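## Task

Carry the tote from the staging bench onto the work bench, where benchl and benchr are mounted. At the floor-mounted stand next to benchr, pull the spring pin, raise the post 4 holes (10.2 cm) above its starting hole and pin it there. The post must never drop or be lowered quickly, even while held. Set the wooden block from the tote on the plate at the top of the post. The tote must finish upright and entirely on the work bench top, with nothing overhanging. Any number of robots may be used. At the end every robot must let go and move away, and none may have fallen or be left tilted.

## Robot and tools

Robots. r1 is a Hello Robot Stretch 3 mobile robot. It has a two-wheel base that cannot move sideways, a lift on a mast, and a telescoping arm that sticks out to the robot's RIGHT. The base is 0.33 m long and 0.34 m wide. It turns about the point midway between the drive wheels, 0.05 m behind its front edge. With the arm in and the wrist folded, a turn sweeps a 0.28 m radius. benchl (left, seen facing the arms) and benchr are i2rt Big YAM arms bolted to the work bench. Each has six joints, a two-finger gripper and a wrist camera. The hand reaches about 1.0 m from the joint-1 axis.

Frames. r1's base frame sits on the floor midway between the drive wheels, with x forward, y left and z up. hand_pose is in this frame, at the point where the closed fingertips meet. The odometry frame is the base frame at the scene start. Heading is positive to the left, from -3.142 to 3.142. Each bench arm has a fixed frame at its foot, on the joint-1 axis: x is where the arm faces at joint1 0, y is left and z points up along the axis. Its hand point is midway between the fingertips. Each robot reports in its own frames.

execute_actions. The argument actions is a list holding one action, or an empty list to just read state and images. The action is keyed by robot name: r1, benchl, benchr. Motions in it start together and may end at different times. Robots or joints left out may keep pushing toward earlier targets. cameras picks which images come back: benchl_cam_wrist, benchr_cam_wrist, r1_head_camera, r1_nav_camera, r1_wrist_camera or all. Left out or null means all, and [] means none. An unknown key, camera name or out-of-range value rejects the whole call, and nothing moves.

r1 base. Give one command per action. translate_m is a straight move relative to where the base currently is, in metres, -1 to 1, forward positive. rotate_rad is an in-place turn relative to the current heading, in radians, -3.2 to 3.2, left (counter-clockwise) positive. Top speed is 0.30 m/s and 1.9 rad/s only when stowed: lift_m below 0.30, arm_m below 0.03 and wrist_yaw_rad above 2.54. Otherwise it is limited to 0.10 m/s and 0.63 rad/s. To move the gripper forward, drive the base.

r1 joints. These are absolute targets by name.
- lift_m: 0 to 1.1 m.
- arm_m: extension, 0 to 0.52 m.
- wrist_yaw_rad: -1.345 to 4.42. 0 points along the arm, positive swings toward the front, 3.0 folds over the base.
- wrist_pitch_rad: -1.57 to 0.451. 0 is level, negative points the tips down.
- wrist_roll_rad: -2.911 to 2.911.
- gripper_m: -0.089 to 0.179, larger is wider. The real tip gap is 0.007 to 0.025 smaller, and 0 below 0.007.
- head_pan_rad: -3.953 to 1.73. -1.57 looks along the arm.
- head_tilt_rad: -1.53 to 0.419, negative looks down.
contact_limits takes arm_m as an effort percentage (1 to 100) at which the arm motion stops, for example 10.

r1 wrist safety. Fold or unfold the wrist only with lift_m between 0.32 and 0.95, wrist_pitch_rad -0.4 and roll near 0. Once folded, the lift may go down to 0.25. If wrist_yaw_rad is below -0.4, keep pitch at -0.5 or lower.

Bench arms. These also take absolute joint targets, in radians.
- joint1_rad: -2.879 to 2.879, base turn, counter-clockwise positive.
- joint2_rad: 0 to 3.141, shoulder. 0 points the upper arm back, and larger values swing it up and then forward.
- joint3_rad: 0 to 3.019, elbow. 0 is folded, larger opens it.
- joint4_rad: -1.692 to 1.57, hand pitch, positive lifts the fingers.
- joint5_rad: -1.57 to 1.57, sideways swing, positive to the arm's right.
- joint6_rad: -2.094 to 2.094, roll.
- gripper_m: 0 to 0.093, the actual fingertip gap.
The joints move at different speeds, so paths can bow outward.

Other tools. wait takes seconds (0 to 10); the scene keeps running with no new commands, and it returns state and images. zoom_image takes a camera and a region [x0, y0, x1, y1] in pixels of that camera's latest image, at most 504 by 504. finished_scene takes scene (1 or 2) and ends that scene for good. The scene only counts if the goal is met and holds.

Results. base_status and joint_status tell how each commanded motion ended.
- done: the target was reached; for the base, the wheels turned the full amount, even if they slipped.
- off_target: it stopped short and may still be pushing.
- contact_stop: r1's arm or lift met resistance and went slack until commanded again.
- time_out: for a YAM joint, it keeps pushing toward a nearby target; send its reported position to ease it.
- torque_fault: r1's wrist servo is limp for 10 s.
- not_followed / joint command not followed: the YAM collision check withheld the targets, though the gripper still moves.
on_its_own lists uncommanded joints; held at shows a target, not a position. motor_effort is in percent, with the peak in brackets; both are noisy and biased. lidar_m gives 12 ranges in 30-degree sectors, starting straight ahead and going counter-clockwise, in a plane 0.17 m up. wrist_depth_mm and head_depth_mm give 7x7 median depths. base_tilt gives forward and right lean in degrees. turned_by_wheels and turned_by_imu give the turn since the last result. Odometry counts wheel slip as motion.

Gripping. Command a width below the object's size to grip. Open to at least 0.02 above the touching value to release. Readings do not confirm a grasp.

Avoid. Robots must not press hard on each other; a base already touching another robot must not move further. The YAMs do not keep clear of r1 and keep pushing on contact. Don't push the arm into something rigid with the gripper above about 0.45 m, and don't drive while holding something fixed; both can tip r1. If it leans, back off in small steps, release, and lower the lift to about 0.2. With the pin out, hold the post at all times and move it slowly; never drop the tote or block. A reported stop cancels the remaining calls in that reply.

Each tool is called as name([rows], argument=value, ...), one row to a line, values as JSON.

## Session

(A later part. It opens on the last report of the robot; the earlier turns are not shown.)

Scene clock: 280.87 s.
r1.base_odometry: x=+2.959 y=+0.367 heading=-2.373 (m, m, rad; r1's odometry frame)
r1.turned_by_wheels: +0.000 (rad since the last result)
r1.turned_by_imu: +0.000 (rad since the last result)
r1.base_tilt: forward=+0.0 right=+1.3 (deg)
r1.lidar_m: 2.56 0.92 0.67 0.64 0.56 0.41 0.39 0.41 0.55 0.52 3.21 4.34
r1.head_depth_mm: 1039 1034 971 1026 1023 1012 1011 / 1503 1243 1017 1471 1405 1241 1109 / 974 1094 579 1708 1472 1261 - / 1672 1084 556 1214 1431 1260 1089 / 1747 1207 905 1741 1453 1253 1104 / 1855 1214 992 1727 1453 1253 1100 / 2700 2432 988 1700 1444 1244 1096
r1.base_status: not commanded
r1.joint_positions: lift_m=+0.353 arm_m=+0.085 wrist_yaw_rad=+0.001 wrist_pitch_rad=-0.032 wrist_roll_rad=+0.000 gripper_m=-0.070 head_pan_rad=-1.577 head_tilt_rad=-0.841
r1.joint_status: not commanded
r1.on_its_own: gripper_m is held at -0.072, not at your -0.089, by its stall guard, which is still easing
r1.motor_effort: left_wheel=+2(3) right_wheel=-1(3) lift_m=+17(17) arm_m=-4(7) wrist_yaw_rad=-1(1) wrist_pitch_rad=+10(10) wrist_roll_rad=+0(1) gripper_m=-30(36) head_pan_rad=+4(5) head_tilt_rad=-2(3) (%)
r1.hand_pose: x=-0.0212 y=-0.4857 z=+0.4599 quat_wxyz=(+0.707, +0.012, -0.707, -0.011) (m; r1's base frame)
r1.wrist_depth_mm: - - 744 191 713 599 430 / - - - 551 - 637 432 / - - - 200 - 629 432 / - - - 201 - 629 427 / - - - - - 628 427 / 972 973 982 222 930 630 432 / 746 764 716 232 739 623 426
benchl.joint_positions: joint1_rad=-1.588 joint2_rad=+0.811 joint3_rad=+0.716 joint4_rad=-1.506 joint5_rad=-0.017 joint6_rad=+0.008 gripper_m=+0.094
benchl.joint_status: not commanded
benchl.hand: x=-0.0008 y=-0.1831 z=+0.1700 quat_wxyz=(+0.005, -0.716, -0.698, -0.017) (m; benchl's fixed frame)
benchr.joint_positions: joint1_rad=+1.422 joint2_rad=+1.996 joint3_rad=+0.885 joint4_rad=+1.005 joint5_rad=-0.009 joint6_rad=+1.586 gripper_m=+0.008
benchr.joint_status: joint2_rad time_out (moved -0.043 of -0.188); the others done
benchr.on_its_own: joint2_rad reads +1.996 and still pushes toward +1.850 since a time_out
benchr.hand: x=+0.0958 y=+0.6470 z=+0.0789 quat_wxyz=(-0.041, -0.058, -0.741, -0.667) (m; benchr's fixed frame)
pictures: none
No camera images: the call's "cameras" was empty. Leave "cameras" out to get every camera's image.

execute_actions([
  {"r1":{"joints":{"gripper_m":0.06}},"benchr":{"joints":{"joint2_rad":2.01,"joint4_rad":1.12}}},
], cameras=[])

execute_actions([
  {"r1":{"joints":{"arm_m":0.106,"lift_m":0.36}}},
], cameras=[])

execute_actions([
  {"r1":{"joints":{"gripper_m":-0.089}}},
], cameras=[])

execute_actions([
  {"r1":{"joints":{"arm_m":0.081}}},
], cameras=["r1_wrist_camera"])

execute_actions([
  {"benchr":{"joints":{"joint2_rad":1.86,"joint4_rad":1.08}}},
], cameras=[])

Scene clock: 283.57 s.
r1.base_odometry: x=+2.959 y=+0.367 heading=-2.373 (m, m, rad; r1's odometry frame)
r1.turned_by_wheels: +0.000 (rad since the last result)
r1.turned_by_imu: +0.000 (rad since the last result)
r1.base_tilt: forward=-0.1 right=+1.3 (deg)
r1.lidar_m: 2.55 0.92 0.67 0.64 0.56 0.41 0.39 0.41 0.55 0.52 3.19 4.30
r1.head_depth_mm: 1040 1037 971 1025 1019 1015 1012 / 1500 1247 1018 1478 1407 1247 1115 / 974 1108 579 1702 1468 1266 - / 1660 1119 556 1220 1375 1259 1088 / 1755 1223 906 1742 1456 1261 1106 / 1854 1208 993 1731 1444 1247 1100 / 2704 2434 986 1705 1440 1242 1095
r1.base_status: not commanded
r1.joint_positions: lift_m=+0.353 arm_m=+0.085 wrist_yaw_rad=+0.001 wrist_pitch_rad=-0.024 wrist_roll_rad=+0.000 gripper_m=+0.060 head_pan_rad=-1.577 head_tilt_rad=-0.841
r1.joint_status: all done
r1.motor_effort: left_wheel=+2(2) right_wheel=-1(1) lift_m=+17(17) arm_m=-3(3) wrist_yaw_rad=-1(1) wrist_pitch_rad=+8(10) wrist_roll_rad=+1(0) gripper_m=+0(80) head_pan_rad=+5(5) head_tilt_rad=-3(3) (%)
r1.hand_pose: x=-0.0212 y=-0.4859 z=+0.4619 quat_wxyz=(+0.707, +0.009, -0.707, -0.008) (m; r1's base frame)
r1.wrist_depth_mm: - 836 701 191 677 600 428 / - - - 537 - 636 430 / - - - 198 - 630 420 / - - - 202 - 634 427 / - - - 209 963 624 437 / 982 992 939 219 905 644 428 / 770 769 717 229 725 593 422
benchl.joint_positions: joint1_rad=-1.588 joint2_rad=+0.811 joint3_rad=+0.716 joint4_rad=-1.506 joint5_rad=-0.017 joint6_rad=+0.008 gripper_m=+0.094
benchl.joint_status: not commanded
benchl.hand: x=-0.0008 y=-0.1831 z=+0.1700 quat_wxyz=(+0.005, -0.716, -0.698, -0.017) (m; benchl's fixed frame)
benchr.joint_positions: joint1_rad=+1.422 joint2_rad=+2.032 joint3_rad=+0.885 joint4_rad=+1.087 joint5_rad=-0.009 joint6_rad=+1.586 gripper_m=+0.007
benchr.joint_status: all done
benchr.hand: x=+0.0958 y=+0.6468 z=+0.0765 quat_wxyz=(-0.042, -0.057, -0.726, -0.685) (m; benchr's fixed frame)
pictures: none
No camera images: the call's "cameras" was empty. Leave "cameras" out to get every camera's image.

Scene clock: 284.63 s.
r1.base_odometry: x=+2.959 y=+0.367 heading=-2.373 (m, m, rad; r1's odometry frame)
r1.turned_by_wheels: +0.000 (rad since the last result)
r1.turned_by_imu: +0.000 (rad since the last result)
r1.base_tilt: forward=-0.1 right=+1.3 (deg)
r1.lidar_m: 2.55 0.92 0.67 0.64 0.56 0.41 0.39 0.41 0.55 0.52 3.19 4.33
r1.head_depth_mm: 1032 1036 970 1027 1023 1015 1010 / 1499 1247 1023 1476 1411 1241 1116 / 973 1112 580 1702 1463 1292 - / 1659 1120 556 1220 1369 1282 1086 / 1749 1218 906 1723 1459 1255 1105 / 1854 1214 993 1721 1450 1250 1102 / 2697 2436 985 1708 1444 1240 1099
r1.base_status: not commanded
r1.joint_positions: lift_m=+0.359 arm_m=+0.106 wrist_yaw_rad=+0.001 wrist_pitch_rad=-0.023 wrist_roll_rad=+0.000 gripper_m=+0.060 head_pan_rad=-1.577 head_tilt_rad=-0.841
r1.joint_status: all done
r1.motor_effort: left_wheel=+2(2) right_wheel=-1(1) lift_m=+35(31) arm_m=+3(4) wrist_yaw_rad=-1(1) wrist_pitch_rad=+7(8) wrist_roll_rad=+0(0) gripper_m=+1(0) head_pan_rad=+4(4) head_tilt_rad=-3(3) (%)
r1.hand_pose: x=-0.0212 y=-0.5063 z=+0.4682 quat_wxyz=(+0.707, +0.009, -0.707, -0.008) (m; r1's base frame)
r1.wrist_depth_mm: - 692 686 170 658 567 432 / - - - 175 - 645 428 / - - - 182 - 634 425 / - - - 181 - 626 428 / - - - 185 951 627 421 / - - 968 196 938 628 431 / 762 783 765 203 794 586 425
benchl.joint_positions: joint1_rad=-1.588 joint2_rad=+0.811 joint3_rad=+0.716 joint4_rad=-1.506 joint5_rad=-0.017 joint6_rad=+0.008 gripper_m=+0.094
benchl.joint_status: not commanded
benchl.hand: x=-0.0008 y=-0.1831 z=+0.1700 quat_wxyz=(+0.005, -0.716, -0.698, -0.017) (m; benchl's fixed frame)
benchr.joint_positions: joint1_rad=+1.422 joint2_rad=+2.032 joint3_rad=+0.885 joint4_rad=+1.087 joint5_rad=-0.009 joint6_rad=+1.586 gripper_m=+0.007
benchr.joint_status: not commanded
benchr.hand: x=+0.0958 y=+0.6468 z=+0.0765 quat_wxyz=(-0.042, -0.057, -0.726, -0.685) (m; benchr's fixed frame)
pictures: none
No camera images: the call's "cameras" was empty. Leave "cameras" out to get every camera's image.

Scene clock: 286.60 s.
r1.base_odometry: x=+2.959 y=+0.367 heading=-2.373 (m, m, rad; r1's odometry frame)
r1.turned_by_wheels: +0.000 (rad since the last result)
r1.turned_by_imu: +0.000 (rad since the last result)
r1.base_tilt: forward=-0.1 right=+1.3 (deg)
r1.lidar_m: 2.56 0.92 0.67 0.64 0.56 0.41 0.39 0.40 0.55 0.52 3.19 4.33
r1.head_depth_mm: 1036 1034 969 1026 1022 1011 1009 / 1504 1241 1019 1481 1407 1245 1113 / 974 1106 580 1703 1470 1285 - / 1656 1126 557 1224 1423 1262 1089 / 1742 1215 906 1731 1449 1254 1103 / 1840 1206 993 1713 1463 1253 1100 / 2710 2414 988 1714 1442 1244 1101
r1.base_status: not commanded
r1.joint_positions: lift_m=+0.359 arm_m=+0.106 wrist_yaw_rad=-0.012 wrist_pitch_rad=-0.023 wrist_roll_rad=+0.000 gripper_m=-0.087 head_pan_rad=-1.577 head_tilt_rad=-0.841
r1.joint_status: all done
r1.motor_effort: left_wheel=+1(2) right_wheel=-3(3) lift_m=+34(35) arm_m=+3(3) wrist_yaw_rad=+10(10) wrist_pitch_rad=+7(7) wrist_roll_rad=+0(0) gripper_m=-43(99) head_pan_rad=+4(4) head_tilt_rad=-3(3) (%)
r1.hand_pose: x=-0.0246 y=-0.5062 z=+0.4682 quat_wxyz=(+0.707, +0.004, -0.707, -0.013) (m; r1's base frame)
r1.wrist_depth_mm: - 685 597 172 652 577 423 / - - - 177 - 628 417 / - - - 183 - 617 413 / - - - 179 - 610 422 / - - - 156 - 611 414 / - 990 - 197 892 611 418 / 775 780 797 204 797 605 415
benchl.joint_positions: joint1_rad=-1.588 joint2_rad=+0.811 joint3_rad=+0.716 joint4_rad=-1.506 joint5_rad=-0.017 joint6_rad=+0.008 gripper_m=+0.094
benchl.joint_status: not commanded
benchl.hand: x=-0.0008 y=-0.1831 z=+0.1700 quat_wxyz=(+0.005, -0.716, -0.698, -0.017) (m; benchl's fixed frame)
benchr.joint_positions: joint1_rad=+1.422 joint2_rad=+2.032 joint3_rad=+0.885 joint4_rad=+1.087 joint5_rad=-0.009 joint6_rad=+1.586 gripper_m=+0.007
benchr.joint_status: not commanded
benchr.hand: x=+0.0958 y=+0.6468 z=+0.0765 quat_wxyz=(-0.042, -0.057, -0.726, -0.685) (m; benchr's fixed frame)
pictures: none
No camera images: the call's "cameras" was empty. Leave "cameras" out to get every camera's image.

Scene clock: 287.73 s.
r1.base_odometry: x=+2.959 y=+0.367 heading=-2.373 (m, m, rad; r1's odometry frame)
r1.turned_by_wheels: +0.000 (rad since the last result)
r1.turned_by_imu: +0.000 (rad since the last result)
r1.base_tilt: forward=+0.0 right=+1.3 (deg)
r1.lidar_m: 2.56 0.92 0.67 0.64 0.56 0.41 0.39 0.40 0.55 0.52 3.21 4.32
r1.head_depth_mm: 1038 1034 970 1020 1022 1013 1005 / 1505 1236 1017 1477 1401 1244 1111 / 970 1114 581 1698 1463 1264 - / 1654 1120 557 1223 1427 1262 1084 / 1740 1209 906 1741 1460 1248 1103 / 1868 1206 993 1723 1450 1257 1093 / 2719 2418 990 1712 1446 1243 1096
r1.base_status: not commanded
r1.joint_positions: lift_m=+0.359 arm_m=+0.081 wrist_yaw_rad=+0.000 wrist_pitch_rad=-0.012 wrist_roll_rad=+0.000 gripper_m=-0.081 head_pan_rad=-1.577 head_tilt_rad=-0.841
r1.joint_status: all done
r1.on_its_own: gripper_m is held at -0.082, not at your -0.089, by its stall guard, which is still easing
r1.motor_effort: left_wheel=+2(6) right_wheel=-1(7) lift_m=+35(35) arm_m=-4(17) wrist_yaw_rad=+0(9) wrist_pitch_rad=+4(7) wrist_roll_rad=+1(0) gripper_m=-22(43) head_pan_rad=+5(4) head_tilt_rad=-3(3) (%)
r1.hand_pose: x=-0.0214 y=-0.4823 z=+0.4711 quat_wxyz=(+0.707, +0.004, -0.707, -0.004) (m; r1's base frame)
r1.wrist_depth_mm: - 642 628 506 621 555 433 / - - - 548 - 646 429 / - - - 222 - 626 424 / - - - 205 - 636 434 / - - - - - 648 426 / - - - 222 991 627 422 / 771 778 809 233 797 628 420
benchl.joint_positions: joint1_rad=-1.588 joint2_rad=+0.811 joint3_rad=+0.716 joint4_rad=-1.506 joint5_rad=-0.017 joint6_rad=+0.008 gripper_m=+0.094
benchl.joint_status: not commanded
benchl.hand: x=-0.0008 y=-0.1831 z=+0.1700 quat_wxyz=(+0.005, -0.716, -0.698, -0.017) (m; benchl's fixed frame)
benchr.joint_positions: joint1_rad=+1.422 joint2_rad=+2.032 joint3_rad=+0.885 joint4_rad=+1.087 joint5_rad=-0.009 joint6_rad=+1.586 gripper_m=+0.007
benchr.joint_status: not commanded
benchr.hand: x=+0.0958 y=+0.6468 z=+0.0765 quat_wxyz=(-0.042, -0.057, -0.726, -0.685) (m; benchr's fixed frame)
pictures: r1_wrist_camera
camera_calibration (this result's frames):
r1_wrist_camera: T_world_to_cam=[[-0.998964, 0.0157118, 0.0427056, -0.036901], [-0.0385042, 0.208276, -0.977312, 0.59044], [-0.0242499, -0.977944, -0.207455, -0.208517], [0, 0, 0, 1]] pos_world=[-0.0191849, -0.326313, 0.535362]
Images, in order (width x height): r1_wrist_camera 644x364.

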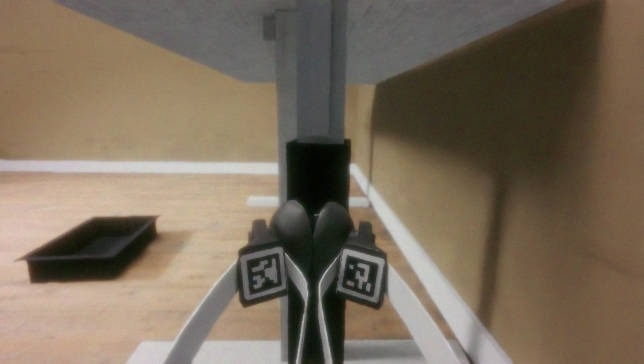

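Scene clock: 289.70 s.
r1.base_odometry: x=+2.959 y=+0.367 heading=-2.373 (m, m, rad; r1's odometry frame)
r1.turned_by_wheels: +0.000 (rad since the last result)
r1.turned_by_imu: +0.000 (rad since the last result)
r1.base_tilt: forward=+0.0 right=+1.4 (deg)
r1.lidar_m: 2.56 0.92 0.67 0.64 0.56 0.41 0.39 0.40 0.55 0.52 3.20 4.34
r1.head_depth_mm: 1040 1033 973 1026 1020 1014 1009 / 1497 1247 1021 1481 1411 1240 1116 / 974 1111 579 1694 1463 1268 - / 1641 1084 555 1215 1428 1271 1081 / 1743 1216 908 1736 1457 1254 1105 / 1849 1204 994 1729 1451 1248 1097 / 2711 2420 988 1720 1445 1245 1093
r1.base_status: not commanded
r1.joint_positions: lift_m=+0.359 arm_m=+0.081 wrist_yaw_rad=+0.000 wrist_pitch_rad=-0.012 wrist_roll_rad=+0.000 gripper_m=-0.071 head_pan_rad=-1.577 head_tilt_rad=-0.841
r1.joint_status: not commanded
r1.on_its_own: gripper_m is held at -0.072, not at your -0.089, by its stall guard, which is still easing
r1.motor_effort: left_wheel=+2(2) right_wheel=-1(1) lift_m=+35(35) arm_m=-4(4) wrist_yaw_rad=+0(1) wrist_pitch_rad=+4(4) wrist_roll_rad=+1(0) gripper_m=-11(33) head_pan_rad=+4(3) head_tilt_rad=-3(3) (%)
r1.hand_pose: x=-0.0214 y=-0.4823 z=+0.4711 quat_wxyz=(+0.707, +0.004, -0.707, -0.004) (m; r1's base frame)
r1.wrist_depth_mm: - 647 648 509 617 552 427 / - - - 551 - 642 426 / - - - 221 - 633 428 / - - - 207 - 628 431 / - - - - - 633 426 / - - - 222 947 628 425 / 784 794 809 235 819 622 421
benchl.joint_positions: joint1_rad=-1.588 joint2_rad=+0.811 joint3_rad=+0.716 joint4_rad=-1.506 joint5_rad=-0.017 joint6_rad=+0.008 gripper_m=+0.094
benchl.joint_status: not commanded
benchl.hand: x=-0.0008 y=-0.1831 z=+0.1700 quat_wxyz=(+0.005, -0.716, -0.698, -0.017) (m; benchl's fixed frame)
benchr.joint_positions: joint1_rad=+1.422 joint2_rad=+2.008 joint3_rad=+0.885 joint4_rad=+1.039 joint5_rad=-0.009 joint6_rad=+1.587 gripper_m=+0.007
benchr.joint_status: joint2_rad time_out (moved -0.024 of -0.172); the others done
benchr.on_its_own: joint2_rad reads +2.008 and still pushes toward +1.860 since a time_out
benchr.hand: x=+0.0959 y=+0.6472 z=+0.0795 quat_wxyz=(-0.041, -0.057, -0.734, -0.675) (m; benchr's fixed frame)
pictures: none
No camera images: the call's "cameras" was empty. Leave "cameras" out to get every camera's image.

execute_actions([
  {"r1":{"joints":{"gripper_m":0.08}},"benchr":{"joints":{"joint2_rad":1.95,"joint4_rad":1.12}}},
], cameras=[])

execute_actions([
  {"r1":{"joints":{"arm_m":0.113,"lift_m":0.355}}},
], cameras=[])

execute_actions([
  {"r1":{"joints":{"gripper_m":-0.089}}},
], cameras=["r1_wrist_camera"])

execute_actions([
  {"r1":{"joints":{"arm_m":0.086}}},
], cameras=["r1_wrist_camera"])

Scene clock: 293.83 s.
r1.base_odometry: x=+2.959 y=+0.367 heading=-2.373 (m, m, rad; r1's odometry frame)
r1.turned_by_wheels: +0.000 (rad since the last result)
r1.turned_by_imu: +0.000 (rad since the last result)
r1.base_tilt: forward=-0.1 right=+1.3 (deg)
r1.lidar_m: 2.56 0.92 0.67 0.64 0.56 0.41 0.39 0.41 0.55 0.52 3.19 4.30
r1.head_depth_mm: 1044 1037 974 1024 1021 1016 1012 / 1502 1246 1019 1481 1408 1245 1113 / 976 1111 580 1696 1458 1268 - / 1655 1082 556 1219 1397 1264 1087 / 1753 1211 911 1747 1453 1251 1100 / 1850 1208 992 1722 1443 1251 1101 / 2712 2402 988 1703 1444 1249 1099
r1.base_status: not commanded
r1.joint_positions: lift_m=+0.359 arm_m=+0.081 wrist_yaw_rad=+0.000 wrist_pitch_rad=-0.016 wrist_roll_rad=+0.000 gripper_m=+0.080 head_pan_rad=-1.577 head_tilt_rad=-0.841
r1.joint_status: all done
r1.motor_effort: left_wheel=+1(1) right_wheel=-1(1) lift_m=+35(35) arm_m=-4(4) wrist_yaw_rad=+0(0) wrist_pitch_rad=+5(5) wrist_roll_rad=+0(0) gripper_m=+1(81) head_pan_rad=+4(4) head_tilt_rad=-3(3) (%)
r1.hand_pose: x=-0.0214 y=-0.4821 z=+0.4700 quat_wxyz=(+0.707, +0.006, -0.707, -0.006) (m; r1's base frame)
r1.wrist_depth_mm: - 665 661 506 626 561 424 / - - - 553 - 638 427 / - - - 209 - 648 429 / - - - 205 - 626 427 / - - - 212 - 638 427 / - - 966 223 924 631 428 / 792 788 783 235 778 592 426
benchl.joint_positions: joint1_rad=-1.588 joint2_rad=+0.811 joint3_rad=+0.716 joint4_rad=-1.506 joint5_rad=-0.017 joint6_rad=+0.008 gripper_m=+0.094
benchl.joint_status: not commanded
benchl.hand: x=-0.0008 y=-0.1831 z=+0.1700 quat_wxyz=(+0.005, -0.716, -0.698, -0.017) (m; benchl's fixed frame)
benchr.joint_positions: joint1_rad=+1.422 joint2_rad=+2.015 joint3_rad=+0.885 joint4_rad=+1.055 joint5_rad=-0.009 joint6_rad=+1.587 gripper_m=+0.007
benchr.joint_status: joint4_rad time_out (moved +0.017 of +0.081); the others done
benchr.on_its_own: joint4_rad reads +1.055 and still pushes toward +1.120 since a time_out
benchr.hand: x=+0.0959 y=+0.6471 z=+0.0789 quat_wxyz=(-0.042, -0.057, -0.731, -0.679) (m; benchr's fixed frame)
pictures: none
No camera images: the call's "cameras" was empty. Leave "cameras" out to get every camera's image.

not run: a stop came earlier in this reply.

not run: a stop came earlier in this reply.

not run: a stop came earlier in this reply.

execute_actions([
  {"r1":{"joints":{"arm_m":0.113,"lift_m":0.354}},"benchr":{"joints":{"joint2_rad":1.99}}},
], cameras=[])

execute_actions([
  {"r1":{"joints":{"gripper_m":-0.089}}},
], cameras=["r1_wrist_camera"])

execute_actions([
  {"r1":{"joints":{"arm_m":0.088}},"benchr":{"joints":{"joint2_rad":1.92}}},
], cameras=["r1_wrist_camera"])

Scene clock: 295.77 s.
r1.base_odometry: x=+2.959 y=+0.367 heading=-2.373 (m, m, rad; r1's odometry frame)
r1.turned_by_wheels: +0.000 (rad since the last result)
r1.turned_by_imu: +0.000 (rad since the last result)
r1.base_tilt: forward=+0.0 right=+1.3 (deg)
r1.lidar_m: 2.56 0.92 0.67 0.64 0.56 0.41 0.39 0.41 0.55 0.52 3.21 4.31
r1.head_depth_mm: 1040 1037 974 1025 1021 1015 1010 / 1499 1240 1018 1470 1407 1242 1116 / 973 1114 578 1699 1466 1290 - / 1662 1127 555 1214 1397 1252 1090 / 1753 1219 908 1731 1461 1250 1099 / 1844 1205 990 1706 1450 1258 1097 / 2699 2415 990 1719 1441 1239 1093
r1.base_status: not commanded
r1.joint_positions: lift_m=+0.355 arm_m=+0.113 wrist_yaw_rad=+0.000 wrist_pitch_rad=-0.017 wrist_roll_rad=+0.000 gripper_m=+0.080 head_pan_rad=-1.577 head_tilt_rad=-0.841
r1.joint_status: all done
r1.motor_effort: left_wheel=+2(2) right_wheel=-1(1) lift_m=+15(32) arm_m=+3(5) wrist_yaw_rad=-1(0) wrist_pitch_rad=+5(5) wrist_roll_rad=+0(0) gripper_m=+0(0) head_pan_rad=+4(4) head_tilt_rad=-3(3) (%)
r1.hand_pose: x=-0.0214 y=-0.5134 z=+0.4649 quat_wxyz=(+0.707, +0.006, -0.707, -0.006) (m; r1's base frame)
r1.wrist_depth_mm: - 693 679 164 661 576 431 / - - - 170 - 628 425 / - - - 173 - 644 424 / - - - 173 - 644 429 / - - - 176 - 628 424 / - - 982 188 930 630 425 / 775 769 783 195 791 589 423
benchl.joint_positions: joint1_rad=-1.588 joint2_rad=+0.811 joint3_rad=+0.716 joint4_rad=-1.506 joint5_rad=-0.017 joint6_rad=+0.008 gripper_m=+0.094
benchl.joint_status: not commanded
benchl.hand: x=-0.0008 y=-0.1831 z=+0.1700 quat_wxyz=(+0.005, -0.716, -0.698, -0.017) (m; benchl's fixed frame)
benchr.joint_positions: joint1_rad=+1.422 joint2_rad=+2.025 joint3_rad=+0.885 joint4_rad=+1.076 joint5_rad=-0.009 joint6_rad=+1.587 gripper_m=+0.007
benchr.joint_status: all done
benchr.hand: x=+0.0958 y=+0.6470 z=+0.0781 quat_wxyz=(-0.042, -0.057, -0.727, -0.683) (m; benchr's fixed frame)
pictures: none
No camera images: the call's "cameras" was empty. Leave "cameras" out to get every camera's image.

Scene clock: 297.93 s.
r1.base_odometry: x=+2.959 y=+0.367 heading=-2.373 (m, m, rad; r1's odometry frame)
r1.turned_by_wheels: +0.000 (rad since the last result)
r1.turned_by_imu: +0.000 (rad since the last result)
r1.base_tilt: forward=+0.0 right=+1.3 (deg)
r1.lidar_m: 2.56 0.92 0.67 0.64 0.56 0.41 0.39 0.40 0.55 0.52 3.19 4.30
r1.head_depth_mm: 1041 1036 969 1026 1021 1015 1012 / 1502 1255 1018 1469 1414 1244 1114 / 977 1110 579 1698 1465 1290 - / 1648 1128 556 1214 1386 1262 1089 / 1751 1227 904 1731 1460 1252 1106 / 1844 1206 995 1727 1453 1247 1099 / 2704 2396 983 1705 1434 1249 1099
r1.base_status: not commanded
r1.joint_positions: lift_m=+0.355 arm_m=+0.113 wrist_yaw_rad=-0.015 wrist_pitch_rad=-0.018 wrist_roll_rad=-0.002 gripper_m=-0.087 head_pan_rad=-1.577 head_tilt_rad=-0.841
r1.joint_status: all done
r1.motor_effort: left_wheel=+1(2) right_wheel=-2(3) lift_m=+15(14) arm_m=+3(3) wrist_yaw_rad=+11(11) wrist_pitch_rad=+6(6) wrist_roll_rad=+1(1) gripper_m=-43(99) head_pan_rad=+4(4) head_tilt_rad=-3(3) (%)
r1.hand_pose: x=-0.0252 y=-0.5134 z=+0.4646 quat_wxyz=(+0.708, +0.001, -0.706, -0.012) (m; r1's base frame)
r1.wrist_depth_mm: - 705 610 165 664 575 422 / - - - 170 - 622 420 / - - - 173 - 607 418 / - - - 173 - 607 417 / - - - 154 - 624 420 / 980 - 924 186 915 611 417 / 771 770 782 196 800 606 414
benchl.joint_positions: joint1_rad=-1.588 joint2_rad=+0.811 joint3_rad=+0.716 joint4_rad=-1.506 joint5_rad=-0.017 joint6_rad=+0.008 gripper_m=+0.094
benchl.joint_status: not commanded
benchl.hand: x=-0.0008 y=-0.1831 z=+0.1700 quat_wxyz=(+0.005, -0.716, -0.698, -0.017) (m; benchl's fixed frame)
benchr.joint_positions: joint1_rad=+1.422 joint2_rad=+2.025 joint3_rad=+0.885 joint4_rad=+1.076 joint5_rad=-0.009 joint6_rad=+1.587 gripper_m=+0.007
benchr.joint_status: not commanded
benchr.hand: x=+0.0958 y=+0.6470 z=+0.0781 quat_wxyz=(-0.042, -0.057, -0.727, -0.683) (m; benchr's fixed frame)
pictures: r1_wrist_camera
camera_calibration (this result's frames):
r1_wrist_camera: T_world_to_cam=[[-0.998542, 0.0301064, 0.0447972, -0.033464], [-0.0373095, 0.214741, -0.975958, 0.593135], [-0.0390024, -0.976207, -0.213305, -0.237127], [0, 0, 0, 1]] pos_world=[-0.0205341, -0.357848, 0.529794]
Images, in order (width x height): r1_wrist_camera 644x364.

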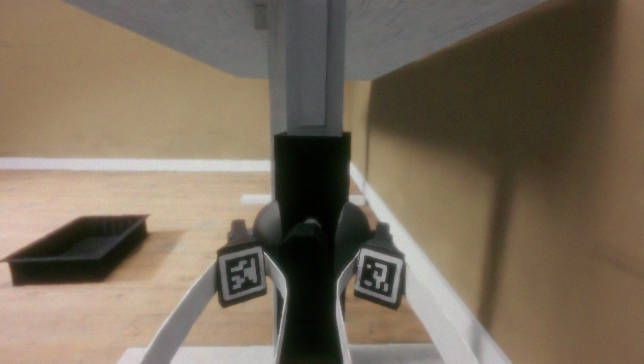

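Scene clock: 299.40 s.
r1.base_odometry: x=+2.959 y=+0.367 heading=-2.373 (m, m, rad; r1's odometry frame)
r1.turned_by_wheels: +0.000 (rad since the last result)
r1.turned_by_imu: +0.000 (rad since the last result)
r1.base_tilt: forward=+0.0 right=+1.3 (deg)
r1.lidar_m: 2.56 0.92 0.67 0.64 0.56 0.41 0.39 0.41 0.55 0.52 3.21 4.34
r1.head_depth_mm: 1036 1036 969 1029 1020 1017 1013 / 1507 1251 1018 1476 1399 1245 1111 / 977 1093 565 1748 1465 1292 - / 1657 701 550 1260 1393 1250 1088 / 1748 1216 905 1731 1450 1253 1104 / 1850 1205 995 1713 1447 1253 1101 / 2671 2420 985 1715 1445 1249 1096
r1.base_status: not commanded
r1.joint_positions: lift_m=+0.354 arm_m=+0.105 wrist_yaw_rad=-0.007 wrist_pitch_rad=-0.016 wrist_roll_rad=-0.002 gripper_m=-0.080 head_pan_rad=-1.577 head_tilt_rad=-0.841
r1.joint_status: arm_m contact_stop (moved -0.007 of -0.025)
r1.on_its_own: gripper_m is held at -0.082, not at your -0.089, by its stall guard, which is still easing; arm_m is slack since a contact_stop, until your next command for it (your +0.088 is given up)
r1.motor_effort: left_wheel=+1(7) right_wheel=-6(10) lift_m=+16(17) arm_m=+0(21) wrist_yaw_rad=+5(11) wrist_pitch_rad=+5(6) wrist_roll_rad=+2(1) gripper_m=-42(44) head_pan_rad=+5(5) head_tilt_rad=-3(3) (%)
r1.hand_pose: x=-0.0232 y=-0.5060 z=+0.4649 quat_wxyz=(+0.708, +0.004, -0.706, -0.008) (m; r1's base frame)
r1.wrist_depth_mm: - 670 675 171 642 566 423 / - - - 176 - 626 428 / - - - 180 - 624 423 / - - - 180 - 629 422 / - - - 146 - 625 419 / - - 943 196 914 619 425 / 779 785 772 205 799 614 421
benchl.joint_positions: joint1_rad=-1.588 joint2_rad=+0.811 joint3_rad=+0.716 joint4_rad=-1.506 joint5_rad=-0.017 joint6_rad=+0.008 gripper_m=+0.094
benchl.joint_status: not commanded
benchl.hand: x=-0.0008 y=-0.1831 z=+0.1700 quat_wxyz=(+0.005, -0.716, -0.698, -0.017) (m; benchl's fixed frame)
benchr.joint_positions: joint1_rad=+1.422 joint2_rad=+2.004 joint3_rad=+0.884 joint4_rad=+1.076 joint5_rad=-0.009 joint6_rad=+1.587 gripper_m=+0.006
benchr.joint_status: all done
benchr.hand: x=+0.0962 y=+0.6475 z=+0.0906 quat_wxyz=(-0.043, -0.056, -0.720, -0.690) (m; benchr's fixed frame)
pictures: r1_wrist_camera
camera_calibration (this result's frames):
r1_wrist_camera: T_world_to_cam=[[-0.998737, 0.0225522, 0.044899, -0.0356241], [-0.0390864, 0.212782, -0.976318, 0.59109], [-0.0315718, -0.976839, -0.211631, -0.23073], [0, 0, 0, 1]] pos_world=[-0.0197601, -0.350355, 0.529861]
Images, in order (width x height): r1_wrist_camera 644x364.

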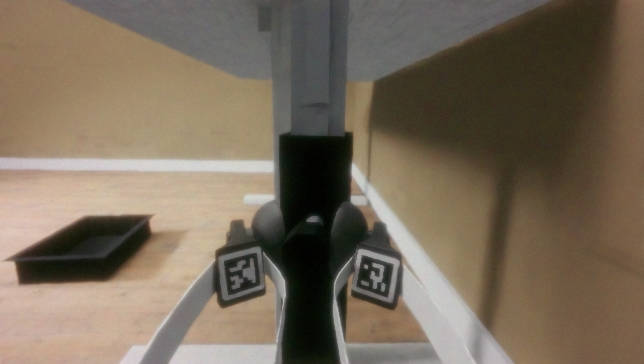

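Wedging behind the knob works. Continue raising.

execute_actions([
  {"r1":{"joints":{"arm_m":0.102,"gripper_m":-0.088}},"benchr":{"joints":{"joint2_rad":1.8,"joint4_rad":0.99}}},
], cameras=[])

execute_actions([
  {"benchr":{"joints":{"joint2_rad":1.76,"joint4_rad":0.94}}},
], cameras=["r1_wrist_camera"])

Scene clock: 300.90 s.
r1.base_odometry: x=+2.959 y=+0.367 heading=-2.373 (m, m, rad; r1's odometry frame)
r1.turned_by_wheels: +0.000 (rad since the last result)
r1.turned_by_imu: +0.000 (rad since the last result)
r1.base_tilt: forward=-0.1 right=+1.3 (deg)
r1.lidar_m: 2.55 0.92 0.67 0.64 0.56 0.41 0.39 0.41 0.55 0.52 3.19 4.34
r1.head_depth_mm: 1037 1039 974 1028 1020 1013 1010 / 1500 1244 1015 1472 1409 1248 1112 / 716 612 909 1740 1464 1289 - / 1654 496 528 1260 1376 1261 1091 / 1734 1164 930 1721 1456 1254 1103 / 1833 1204 991 1730 1447 1253 1101 / 2698 2400 984 1715 1445 1252 1099
r1.base_status: not commanded
r1.joint_positions: lift_m=+0.354 arm_m=+0.104 wrist_yaw_rad=-0.002 wrist_pitch_rad=-0.016 wrist_roll_rad=-0.002 gripper_m=-0.083 head_pan_rad=-1.577 head_tilt_rad=-0.841
r1.joint_status: gripper_m off_target (ended at -0.083, target -0.088); the others done
r1.on_its_own: arm_m is at rest, and its effort (-18) is outside its rest range (-14 to +14)
r1.motor_effort: left_wheel=+4(3) right_wheel=-7(7) lift_m=+17(17) arm_m=-18(17) wrist_yaw_rad=+2(5) wrist_pitch_rad=+5(5) wrist_roll_rad=+1(1) gripper_m=-30(90) head_pan_rad=+5(4) head_tilt_rad=-3(3) (%)
r1.hand_pose: x=-0.0221 y=-0.5047 z=+0.4650 quat_wxyz=(+0.708, +0.005, -0.706, -0.007) (m; r1's base frame)
r1.wrist_depth_mm: - 676 668 171 641 577 426 / - - - 178 - 620 426 / - - - 178 - 624 426 / - - - 181 - 626 431 / - - - 148 - 628 426 / - - 971 196 936 623 423 / 771 773 786 204 793 621 422
benchl.joint_positions: joint1_rad=-1.588 joint2_rad=+0.811 joint3_rad=+0.716 joint4_rad=-1.506 joint5_rad=-0.017 joint6_rad=+0.008 gripper_m=+0.094
benchl.joint_status: not commanded
benchl.hand: x=-0.0008 y=-0.1831 z=+0.1700 quat_wxyz=(+0.005, -0.716, -0.698, -0.017) (m; benchl's fixed frame)
benchr.joint_positions: joint1_rad=+1.420 joint2_rad=+1.862 joint3_rad=+0.882 joint4_rad=+0.959 joint5_rad=-0.009 joint6_rad=+1.587 gripper_m=+0.006
benchr.joint_status: all done
benchr.hand: x=+0.0969 y=+0.6470 z=+0.1512 quat_wxyz=(-0.044, -0.056, -0.712, -0.698) (m; benchr's fixed frame)
pictures: none
No camera images: the call's "cameras" was empty. Leave "cameras" out to get every camera's image.

Scene clock: 301.60 s.
r1.base_odometry: x=+2.959 y=+0.367 heading=-2.373 (m, m, rad; r1's odometry frame)
r1.turned_by_wheels: +0.000 (rad since the last result)
r1.turned_by_imu: +0.000 (rad since the last result)
r1.base_tilt: forward=+0.0 right=+1.4 (deg)
r1.lidar_m: 2.55 0.92 0.67 0.64 0.56 0.41 0.39 0.41 0.55 0.52 3.21 4.35
r1.head_depth_mm: 1035 1036 972 1025 1026 1017 1012 / 1512 1241 1015 1473 1405 1248 1110 / 709 509 911 1738 1476 1286 - / 1652 496 522 1264 1384 1258 1089 / 1743 1158 932 1730 1452 1252 1104 / 1848 1203 994 1714 1445 1253 1099 / 2665 2420 985 1718 1442 1246 1093
r1.base_status: not commanded
r1.joint_positions: lift_m=+0.354 arm_m=+0.104 wrist_yaw_rad=-0.002 wrist_pitch_rad=-0.016 wrist_roll_rad=-0.002 gripper_m=-0.079 head_pan_rad=-1.577 head_tilt_rad=-0.841
r1.joint_status: not commanded
r1.on_its_own: gripper_m is held at -0.081, not at your -0.088, by its stall guard, which is still easing; arm_m is at rest, and its effort (-18) is outside its rest range (-14 to +14)
r1.motor_effort: left_wheel=+3(4) right_wheel=-7(7) lift_m=+17(17) arm_m=-18(18) wrist_yaw_rad=+2(1) wrist_pitch_rad=+5(5) wrist_roll_rad=+0(1) gripper_m=-36(41) head_pan_rad=+4(5) head_tilt_rad=-3(3) (%)
r1.hand_pose: x=-0.0220 y=-0.5047 z=+0.4650 quat_wxyz=(+0.708, +0.005, -0.706, -0.007) (m; r1's base frame)
r1.wrist_depth_mm: - 692 670 170 651 572 427 / - - - 178 - 626 430 / - - - 180 - 627 422 / - - - 180 - 619 422 / - - - 147 - 628 421 / - - 968 196 951 626 421 / 781 772 783 205 769 632 419
benchl.joint_positions: joint1_rad=-1.588 joint2_rad=+0.811 joint3_rad=+0.716 joint4_rad=-1.506 joint5_rad=-0.017 joint6_rad=+0.008 gripper_m=+0.094
benchl.joint_status: not commanded
benchl.hand: x=-0.0008 y=-0.1831 z=+0.1700 quat_wxyz=(+0.005, -0.716, -0.698, -0.017) (m; benchl's fixed frame)
benchr.joint_positions: joint1_rad=+1.420 joint2_rad=+1.844 joint3_rad=+0.882 joint4_rad=+0.922 joint5_rad=-0.009 joint6_rad=+1.587 gripper_m=+0.006
benchr.joint_status: all done
benchr.hand: x=+0.0968 y=+0.6464 z=+0.1535 quat_wxyz=(-0.043, -0.057, -0.719, -0.692) (m; benchr's fixed frame)
pictures: r1_wrist_camera
camera_calibration (this result's frames):
r1_wrist_camera: T_world_to_cam=[[-0.998832, 0.0178925, 0.0448923, -0.0368124], [-0.0400831, 0.212201, -0.976404, 0.590684], [-0.0269965, -0.977062, -0.211235, -0.229589], [0, 0, 0, 1]] pos_world=[-0.019291, -0.349007, 0.529902]
Images, in order (width x height): r1_wrist_camera 644x364.

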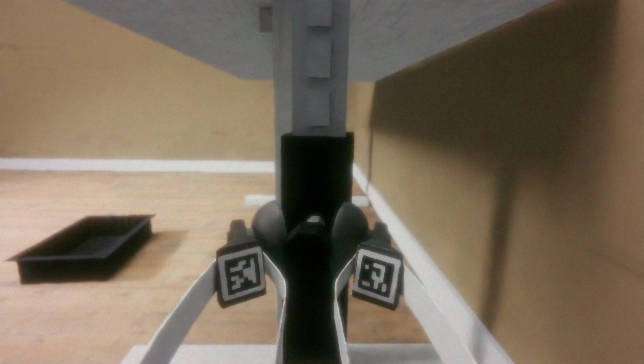

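Right at target. Release the knob and test.

execute_actions([
  {"r1":{"joints":{"arm_m":0.104,"gripper_m":0.1}}},
], cameras=["r1_wrist_camera"])

execute_actions([
  {"r1":{"joints":{"arm_m":0}},"benchr":{"joints":{"joint2_rad":1.87}}},
], cameras=["r1_wrist_camera"])

Scene clock: 304.37 s.
r1.base_odometry: x=+2.959 y=+0.367 heading=-2.373 (m, m, rad; r1's odometry frame)
r1.turned_by_wheels: +0.000 (rad since the last result)
r1.turned_by_imu: +0.000 (rad since the last result)
r1.base_tilt: forward=-0.1 right=+1.3 (deg)
r1.lidar_m: 2.56 0.92 0.67 0.64 0.56 0.41 0.39 0.41 0.55 0.52 3.20 4.34
r1.head_depth_mm: 1043 1034 973 1024 1021 1016 1011 / 1515 1242 1014 1470 1410 1237 1109 / 715 511 910 1753 1471 1293 - / 1660 497 524 1256 1391 1263 1089 / 1741 1169 930 1733 1463 1250 1107 / 1863 1209 992 1721 1456 1250 1099 / 2688 2407 987 1715 1439 1249 1101
r1.base_status: not commanded
r1.joint_positions: lift_m=+0.354 arm_m=+0.104 wrist_yaw_rad=-0.003 wrist_pitch_rad=-0.016 wrist_roll_rad=-0.002 gripper_m=+0.100 head_pan_rad=-1.577 head_tilt_rad=-0.841
r1.joint_status: all done
r1.motor_effort: left_wheel=+1(4) right_wheel=+0(7) lift_m=+16(17) arm_m=-3(17) wrist_yaw_rad=+2(2) wrist_pitch_rad=+5(5) wrist_roll_rad=+2(2) gripper_m=+0(80) head_pan_rad=+4(4) head_tilt_rad=-3(3) (%)
r1.hand_pose: x=-0.0222 y=-0.5051 z=+0.4650 quat_wxyz=(+0.708, +0.005, -0.706, -0.007) (m; r1's base frame)
r1.wrist_depth_mm: - 677 663 171 664 566 425 / - - - 178 - 635 431 / - - - 182 - 635 427 / - - - 182 - 637 425 / - - - 186 - 633 423 / 992 - - 195 978 592 428 / 779 778 782 206 809 646 425
benchl.joint_positions: joint1_rad=-1.588 joint2_rad=+0.811 joint3_rad=+0.716 joint4_rad=-1.506 joint5_rad=-0.017 joint6_rad=+0.008 gripper_m=+0.094
benchl.joint_status: not commanded
benchl.hand: x=-0.0008 y=-0.1831 z=+0.1700 quat_wxyz=(+0.005, -0.716, -0.698, -0.017) (m; benchl's fixed frame)
benchr.joint_positions: joint1_rad=+1.420 joint2_rad=+1.844 joint3_rad=+0.882 joint4_rad=+0.922 joint5_rad=-0.009 joint6_rad=+1.587 gripper_m=+0.006
benchr.joint_status: not commanded
benchr.hand: x=+0.0968 y=+0.6464 z=+0.1534 quat_wxyz=(-0.043, -0.057, -0.719, -0.691) (m; benchr's fixed frame)
pictures: r1_wrist_camera
camera_calibration (this result's frames):
r1_wrist_camera: T_world_to_cam=[[-0.998817, 0.0186803, 0.0448956, -0.0366101], [-0.0399124, 0.212463, -0.976354, 0.590814], [-0.0277772, -0.976991, -0.211466, -0.229868], [0, 0, 0, 1]] pos_world=[-0.0193711, -0.349421, 0.529878]
Images, in order (width x height): r1_wrist_camera 644x364.

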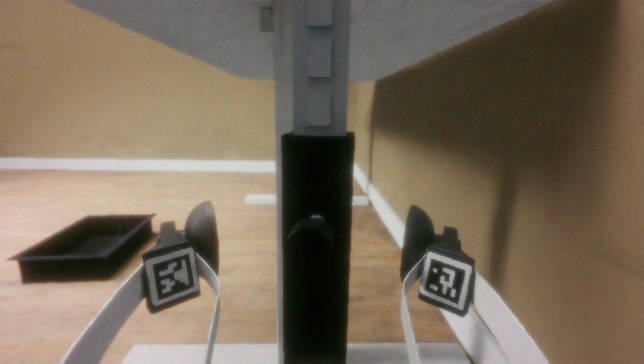

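Scene clock: 306.37 s.
r1.base_odometry: x=+2.959 y=+0.367 heading=-2.373 (m, m, rad; r1's odometry frame)
r1.turned_by_wheels: +0.000 (rad since the last result)
r1.turned_by_imu: +0.000 (rad since the last result)
r1.base_tilt: forward=-0.1 right=+1.3 (deg)
r1.lidar_m: 2.56 0.92 0.67 0.64 0.56 0.41 0.39 0.41 0.55 0.52 3.20 4.32
r1.head_depth_mm: 1040 1032 964 1024 1025 1017 1007 / 1504 1246 1017 1483 1406 1244 1111 / 715 610 911 1751 1461 1266 1137 / 1660 497 526 1258 1397 1221 - / 1752 1160 935 1717 1454 1242 1099 / 1844 1202 992 1725 1447 1248 1095 / 2688 2415 990 1718 1434 1247 1096
r1.base_status: not commanded
r1.joint_positions: lift_m=+0.354 arm_m=+0.001 wrist_yaw_rad=-0.002 wrist_pitch_rad=-0.017 wrist_roll_rad=-0.002 gripper_m=+0.100 head_pan_rad=-1.577 head_tilt_rad=-0.841
r1.joint_status: all done
joint sent to its limit — the command would take r1.arm_m past its lower limit, so that joint was sent only as far as its limit.
r1.motor_effort: left_wheel=+1(1) right_wheel=-1(0) lift_m=+16(17) arm_m=-3(5) wrist_yaw_rad=+1(2) wrist_pitch_rad=+5(5) wrist_roll_rad=+1(1) gripper_m=+0(1) head_pan_rad=+4(5) head_tilt_rad=-2(3) (%)
r1.hand_pose: x=-0.0220 y=-0.4022 z=+0.4648 quat_wxyz=(+0.708, +0.005, -0.706, -0.007) (m; r1's base frame)
r1.wrist_depth_mm: - 696 666 537 646 581 425 / - - - 616 - 637 428 / - - - 286 - 634 426 / - - - 290 - 627 426 / - - - 302 - 632 427 / - - 987 313 995 592 425 / 766 753 732 353 762 643 427
benchl.joint_positions: joint1_rad=-1.588 joint2_rad=+0.811 joint3_rad=+0.716 joint4_rad=-1.506 joint5_rad=-0.017 joint6_rad=+0.008 gripper_m=+0.094
benchl.joint_status: not commanded
benchl.hand: x=-0.0008 y=-0.1831 z=+0.1700 quat_wxyz=(+0.005, -0.716, -0.698, -0.017) (m; benchl's fixed frame)
benchr.joint_positions: joint1_rad=+1.420 joint2_rad=+1.854 joint3_rad=+0.882 joint4_rad=+0.933 joint5_rad=-0.009 joint6_rad=+1.587 gripper_m=+0.006
benchr.joint_status: all done
benchr.hand: x=+0.0969 y=+0.6467 z=+0.1498 quat_wxyz=(-0.043, -0.057, -0.719, -0.692) (m; benchr's fixed frame)
pictures: r1_wrist_camera
camera_calibration (this result's frames):
r1_wrist_camera: T_world_to_cam=[[-0.998834, 0.0177187, 0.0449069, -0.0386797], [-0.0401082, 0.213143, -0.976197, 0.568962], [-0.0268685, -0.97686, -0.212184, -0.128907], [0, 0, 0, 1]] pos_world=[-0.0192781, -0.24651, 0.529804]
Images, in order (width x height): r1_wrist_camera 644x364.

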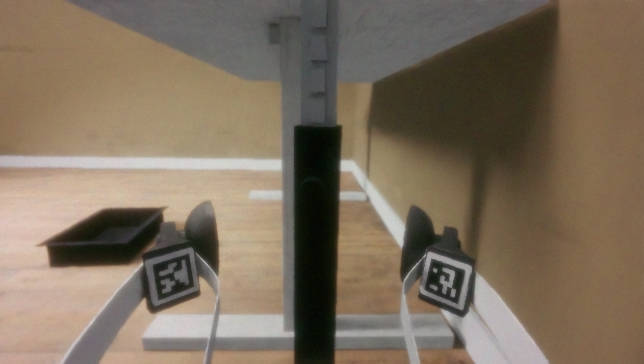

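execute_actions([
  {"r1":{"base":{"translate_m":1.0},"joints":{"wrist_pitch_rad":-1.5,"wrist_roll_rad":1.57,"gripper_m":0.09}},"benchr":{"joints":{"joint2_rad":1.83,"joint4_rad":0.96,"gripper_m":0.05}}},
], cameras=["benchr_cam_wrist"])

execute_actions([
  {"r1":{"base":{"rotate_rad":-1.5}},"benchr":{"joints":{"joint2_rad":1.5,"joint3_rad":0.57}}},
], cameras=["benchr_cam_wrist"])

execute_actions([
  {"r1":{"base":{"translate_m":1.0},"joints":{"head_pan_rad":-1.0,"head_tilt_rad":-1.0}}},
], cameras=["r1_head_camera"])

Scene clock: 319.20 s.
r1.base_odometry: x=+2.240 y=-0.329 heading=-2.373 (m, m, rad; r1's odometry frame)
r1.turned_by_wheels: +0.000 (rad since the last result)
r1.turned_by_imu: +0.000 (rad since the last result)
r1.base_tilt: forward=-0.1 right=+1.3 (deg)
r1.lidar_m: 2.59 0.93 0.68 0.65 0.67 0.91 1.39 1.13 1.96 3.08 3.20 3.44
r1.head_depth_mm: 2588 2857 2195 1756 1482 1277 1113 / 2749 2837 2163 1747 1467 1268 1115 / 2734 2836 2144 1748 1463 1271 1141 / 2753 2790 2151 1729 1461 1266 1122 / 2715 2785 2146 1733 1458 1262 1106 / 2693 2774 2122 1720 1445 1248 1097 / 2688 2744 2105 1713 1447 1245 1098
r1.base_status: done
r1.joint_positions: lift_m=+0.354 arm_m=+0.001 wrist_yaw_rad=-0.002 wrist_pitch_rad=-1.492 wrist_roll_rad=+1.565 gripper_m=+0.090 head_pan_rad=-1.577 head_tilt_rad=-0.841
r1.joint_status: all done
r1.motor_effort: left_wheel=+1(7) right_wheel=-1(2) lift_m=+16(17) arm_m=-3(3) wrist_yaw_rad=+2(1) wrist_pitch_rad=-2(5) wrist_roll_rad=+3(3) gripper_m=+1(47) head_pan_rad=+5(4) head_tilt_rad=-2(3) (%)
r1.hand_pose: x=-0.0215 y=-0.1421 z=+0.2358 quat_wxyz=(+0.002, +0.001, -0.734, -0.679) (m; r1's base frame)
r1.wrist_depth_mm: 383 379 377 - - - - / 393 389 385 - - - - / 400 402 401 - - - - / 421 421 414 - - - - / 434 426 428 - - - - / 450 443 437 434 439 - 429 / 462 460 461 448 443 441 431
benchl.joint_positions: joint1_rad=-1.588 joint2_rad=+0.811 joint3_rad=+0.716 joint4_rad=-1.506 joint5_rad=-0.017 joint6_rad=+0.008 gripper_m=+0.094
benchl.joint_status: not commanded
benchl.hand: x=-0.0008 y=-0.1831 z=+0.1700 quat_wxyz=(+0.005, -0.716, -0.698, -0.017) (m; benchl's fixed frame)
benchr.joint_positions: joint1_rad=+1.420 joint2_rad=+1.845 joint3_rad=+0.882 joint4_rad=+0.946 joint5_rad=-0.009 joint6_rad=+1.581 gripper_m=+0.050
benchr.joint_status: all done
benchr.hand: x=+0.0968 y=+0.6466 z=+0.1586 quat_wxyz=(-0.046, -0.054, -0.711, -0.699) (m; benchr's fixed frame)
pictures: benchr_cam_wrist
camera_calibration (this result's frames):
benchr_cam_wrist: T_world_to_cam=[[-0.0101504, -0.0176009, -0.999794, 0.171237], [-0.887534, -0.460425, 0.0171163, 0.38668], [-0.460631, 0.887524, -0.0109479, -0.405423], [0, 0, 0, 1]] pos_world=[0.158179, 0.540874, 0.160144]
Images, in order (width x height): benchr_cam_wrist 504x504.

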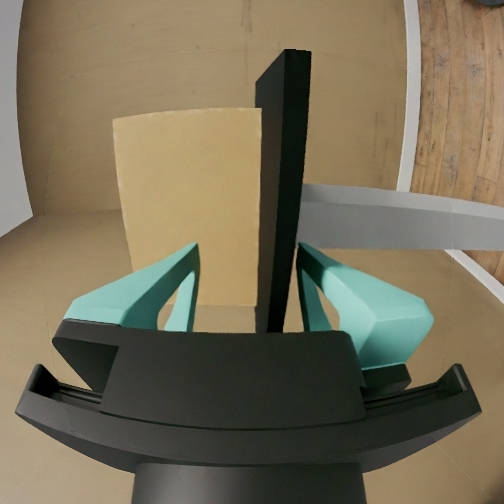

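Scene clock: 322.57 s.
r1.base_odometry: x=+2.240 y=-0.329 heading=+2.410 (m, m, rad; r1's odometry frame)
r1.turned_by_wheels: -1.500 (rad since the last result)
r1.turned_by_imu: -1.503 (rad since the last result)
r1.base_tilt: forward=-0.1 right=+1.4 (deg)
r1.lidar_m: 3.09 3.26 2.98 2.12 0.88 0.66 0.65 0.68 0.98 1.39 1.13 2.09
r1.head_depth_mm: 1177 1363 1607 1708 1480 1268 1112 / 1181 1368 1628 1751 1477 1269 1113 / 1189 1372 1625 1738 1473 1263 1134 / 1196 1375 1627 1740 1462 1256 1124 / 1202 1386 1645 1723 1447 1258 1102 / 1207 1395 1660 1715 1452 1252 1100 / 1210 1403 1621 1620 1435 1251 1099
r1.base_status: done
r1.joint_positions: lift_m=+0.354 arm_m=+0.001 wrist_yaw_rad=-0.002 wrist_pitch_rad=-1.493 wrist_roll_rad=+1.565 gripper_m=+0.090 head_pan_rad=-1.577 head_tilt_rad=-0.841
r1.joint_status: not commanded
r1.motor_effort: left_wheel=+4(8) right_wheel=-4(7) lift_m=+16(17) arm_m=-3(3) wrist_yaw_rad=+1(1) wrist_pitch_rad=-2(2) wrist_roll_rad=+2(2) gripper_m=+1(0) head_pan_rad=+4(4) head_tilt_rad=-2(3) (%)
r1.hand_pose: x=-0.0215 y=-0.1420 z=+0.2358 quat_wxyz=(+0.002, +0.001, -0.734, -0.679) (m; r1's base frame)
r1.wrist_depth_mm: 383 379 374 - - - - / 392 386 390 - - - - / 404 401 398 - - - - / 418 418 414 - - - - / 428 435 419 - - - - / 448 438 442 436 435 - 424 / 463 460 456 454 449 443 433
benchl.joint_positions: joint1_rad=-1.588 joint2_rad=+0.811 joint3_rad=+0.716 joint4_rad=-1.506 joint5_rad=-0.017 joint6_rad=+0.008 gripper_m=+0.094
benchl.joint_status: not commanded
benchl.hand: x=-0.0008 y=-0.1831 z=+0.1700 quat_wxyz=(+0.005, -0.716, -0.698, -0.017) (m; benchl's fixed frame)
benchr.joint_positions: joint1_rad=+1.420 joint2_rad=+1.485 joint3_rad=+0.583 joint4_rad=+0.954 joint5_rad=-0.009 joint6_rad=+1.580 gripper_m=+0.050
benchr.joint_status: all done
benchr.hand: x=+0.0797 y=+0.5337 z=+0.2265 quat_wxyz=(-0.048, -0.051, -0.687, -0.724) (m; benchr's fixed frame)
pictures: benchr_cam_wrist
camera_calibration (this result's frames):
benchr_cam_wrist: T_world_to_cam=[[0.00131958, 0.0504828, -0.998724, 0.199505], [-0.887501, -0.460158, -0.0244324, 0.327624], [-0.460805, 0.8864, 0.0441963, -0.324232], [0, 0, 0, 1]] pos_world=[0.141095, 0.428087, 0.221585]
Images, in order (width x height): benchr_cam_wrist 504x504.

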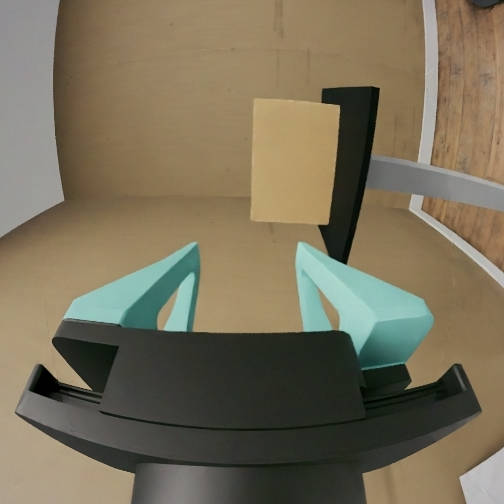

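Scene clock: 333.70 s.
r1.base_odometry: x=+1.496 y=+0.339 heading=+2.411 (m, m, rad; r1's odometry frame)
r1.turned_by_wheels: +0.000 (rad since the last result)
r1.turned_by_imu: +0.000 (rad since the last result)
r1.base_tilt: forward=+0.0 right=+1.3 (deg)
r1.lidar_m: 2.10 2.21 2.98 2.89 2.22 1.69 1.65 1.74 1.15 1.02 1.52 1.52
r1.head_depth_mm: 1189 949 852 1563 1350 1215 1095 / 1177 942 1691 1556 1362 1215 1126 / 1170 937 1772 1559 1358 1203 - / 1163 962 1775 1548 1335 1201 - / 1152 1016 1776 1538 1322 1179 1080 / 1137 1696 1768 1528 1346 1198 1081 / 1128 2100 1764 1526 1313 1190 1072
r1.base_status: done
r1.joint_positions: lift_m=+0.354 arm_m=+0.001 wrist_yaw_rad=-0.002 wrist_pitch_rad=-1.493 wrist_roll_rad=+1.565 gripper_m=+0.090 head_pan_rad=-1.007 head_tilt_rad=-0.988
r1.joint_status: all done
r1.motor_effort: left_wheel=+4(9) right_wheel=-4(4) lift_m=+16(17) arm_m=-3(3) wrist_yaw_rad=+1(1) wrist_pitch_rad=-2(2) wrist_roll_rad=+2(2) gripper_m=+0(0) head_pan_rad=+5(44) head_tilt_rad=-4(12) (%)
r1.hand_pose: x=-0.0215 y=-0.1420 z=+0.2358 quat_wxyz=(+0.002, +0.001, -0.734, -0.679) (m; r1's base frame)
r1.wrist_depth_mm: 381 380 369 - - - - / 386 390 387 - - - - / 405 410 398 - - - - / 412 413 413 - - - - / 441 431 425 - - - - / 447 447 433 431 438 - 423 / 461 456 455 445 442 442 432
benchl.joint_positions: joint1_rad=-1.588 joint2_rad=+0.811 joint3_rad=+0.716 joint4_rad=-1.506 joint5_rad=-0.017 joint6_rad=+0.008 gripper_m=+0.094
benchl.joint_status: not commanded
benchl.hand: x=-0.0008 y=-0.1831 z=+0.1700 quat_wxyz=(+0.005, -0.716, -0.698, -0.017) (m; benchl's fixed frame)
benchr.joint_positions: joint1_rad=+1.420 joint2_rad=+1.485 joint3_rad=+0.583 joint4_rad=+0.954 joint5_rad=-0.009 joint6_rad=+1.580 gripper_m=+0.050
benchr.joint_status: not commanded
benchr.hand: x=+0.0797 y=+0.5337 z=+0.2265 quat_wxyz=(-0.048, -0.051, -0.687, -0.724) (m; benchr's fixed frame)
pictures: r1_head_camera (sideways: a quarter turn clockwise sets it upright)
camera_calibration (this result's frames):
r1_head_camera: T_world_to_cam=[[-0.464243, 0.692645, -0.552016, 0.738355], [0.847792, 0.527911, -0.0505905, 0.0651023], [0.256374, -0.491481, -0.832297, 1.03395], [0, 0, 0, 1]] pos_world=[0.022505, -0.037619, 1.27143]
Images, in order (width x height): r1_head_camera 896x504.

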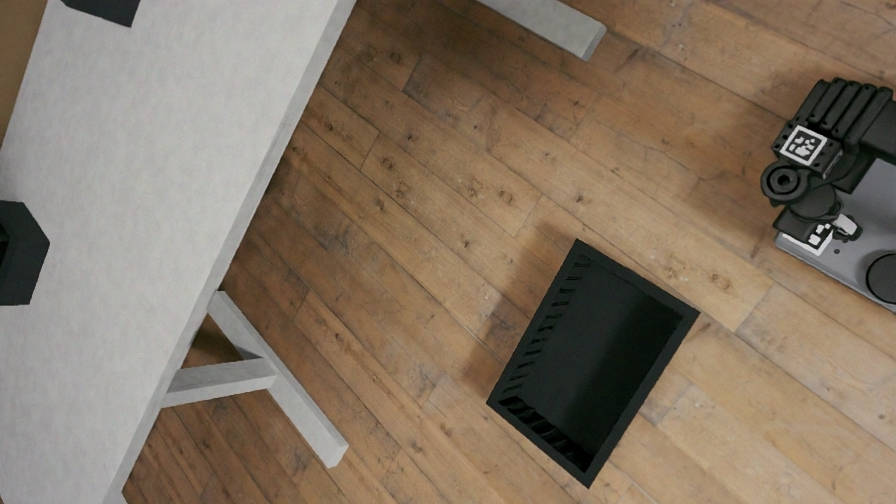

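execute_actions([
  {"r1":{"base":{"translate_m":0.4},"joints":{"arm_m":0.07,"lift_m":0.26,"head_pan_rad":-1.57}}},
], cameras=["r1_wrist_camera"])

execute_actions([
  {"r1":{"joints":{"lift_m":0.18}}},
], cameras=["r1_wrist_camera"])

execute_actions([
  {"r1":{"joints":{"gripper_m":-0.06}}},
], cameras=[])

execute_actions([
  {"r1":{"joints":{"lift_m":0.5,"arm_m":0.15}}},
], cameras=["r1_wrist_camera","r1_head_camera"])

Scene clock: 340.13 s.
r1.base_odometry: x=+1.198 y=+0.606 heading=+2.411 (m, m, rad; r1's odometry frame)
r1.turned_by_wheels: +0.000 (rad since the last result)
r1.turned_by_imu: +0.000 (rad since the last result)
r1.base_tilt: forward=+0.0 right=+1.3 (deg)
r1.lidar_m: 1.70 1.79 2.56 2.88 2.77 2.09 2.05 1.98 1.14 1.47 1.26 1.74
r1.head_depth_mm: 1176 950 1439 1531 1366 1215 1094 / 1015 941 1737 1549 1366 1216 1110 / 1122 934 1725 1549 1359 1223 - / 1160 931 1722 1541 1351 1236 - / 1141 925 1751 1525 1343 1193 1081 / 1108 917 1720 1520 1346 1178 1075 / 1040 913 1710 1516 1346 1191 1071
r1.base_status: done
r1.joint_positions: lift_m=+0.291 arm_m=+0.070 wrist_yaw_rad=-0.001 wrist_pitch_rad=-1.561 wrist_roll_rad=+1.566 gripper_m=+0.090 head_pan_rad=-1.563 head_tilt_rad=-0.988
r1.joint_status: lift_m contact_stop (moved -0.064 of -0.094); the others done
r1.on_its_own: lift_m is slack since a contact_stop, until your next command for it (your +0.260 is given up)
r1.motor_effort: left_wheel=+3(9) right_wheel=-4(5) lift_m=+25(25) arm_m=+3(3) wrist_yaw_rad=+1(1) wrist_pitch_rad=+19(19) wrist_roll_rad=+2(2) gripper_m=-5(7) head_pan_rad=-4(44) head_tilt_rad=-4(4) (%)
r1.hand_pose: x=-0.0215 y=-0.1927 z=+0.1730 quat_wxyz=(+0.002, +0.001, -0.710, -0.704) (m; r1's base frame)
r1.wrist_depth_mm: 291 292 287 310 - - - / 309 311 314 275 - - - / 323 320 327 287 - - - / 325 331 336 293 - - - / 336 342 344 304 - - - / 341 349 360 364 - - - / 340 366 371 376 388 395 397
benchl.joint_positions: joint1_rad=-1.588 joint2_rad=+0.811 joint3_rad=+0.716 joint4_rad=-1.506 joint5_rad=-0.017 joint6_rad=+0.008 gripper_m=+0.094
benchl.joint_status: not commanded
benchl.hand: x=-0.0008 y=-0.1831 z=+0.1700 quat_wxyz=(+0.005, -0.716, -0.698, -0.017) (m; benchl's fixed frame)
benchr.joint_positions: joint1_rad=+1.420 joint2_rad=+1.485 joint3_rad=+0.583 joint4_rad=+0.954 joint5_rad=-0.009 joint6_rad=+1.580 gripper_m=+0.050
benchr.joint_status: not commanded
benchr.hand: x=+0.0797 y=+0.5337 z=+0.2265 quat_wxyz=(-0.048, -0.051, -0.687, -0.724) (m; benchr's fixed frame)
pictures: r1_wrist_camera
ARM HIT: r1's arm struck its own base hard.
camera_calibration (this result's frames):
r1_wrist_camera: T_world_to_cam=[[-0.0449425, 0.998964, 0.00711909, 0.187383], [0.979903, 0.0426964, 0.194851, 0.0259941], [0.194346, 0.0157331, -0.980807, 0.342794], [0, 0, 0, 1]] pos_world=[-0.0836708, -0.193692, 0.329816]
Images, in order (width x height): r1_wrist_camera 644x364.

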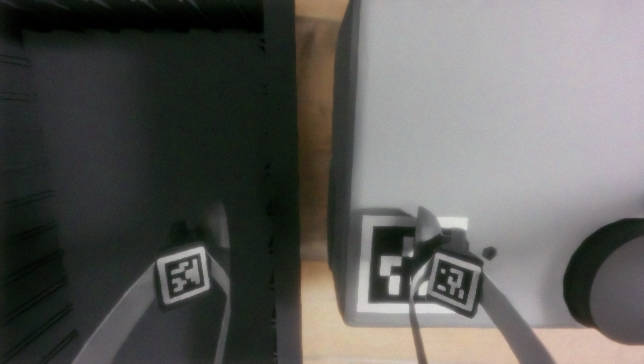

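not run: a stop came earlier in this reply.

not run: a stop came earlier in this reply.

not run: a stop came earlier in this reply.


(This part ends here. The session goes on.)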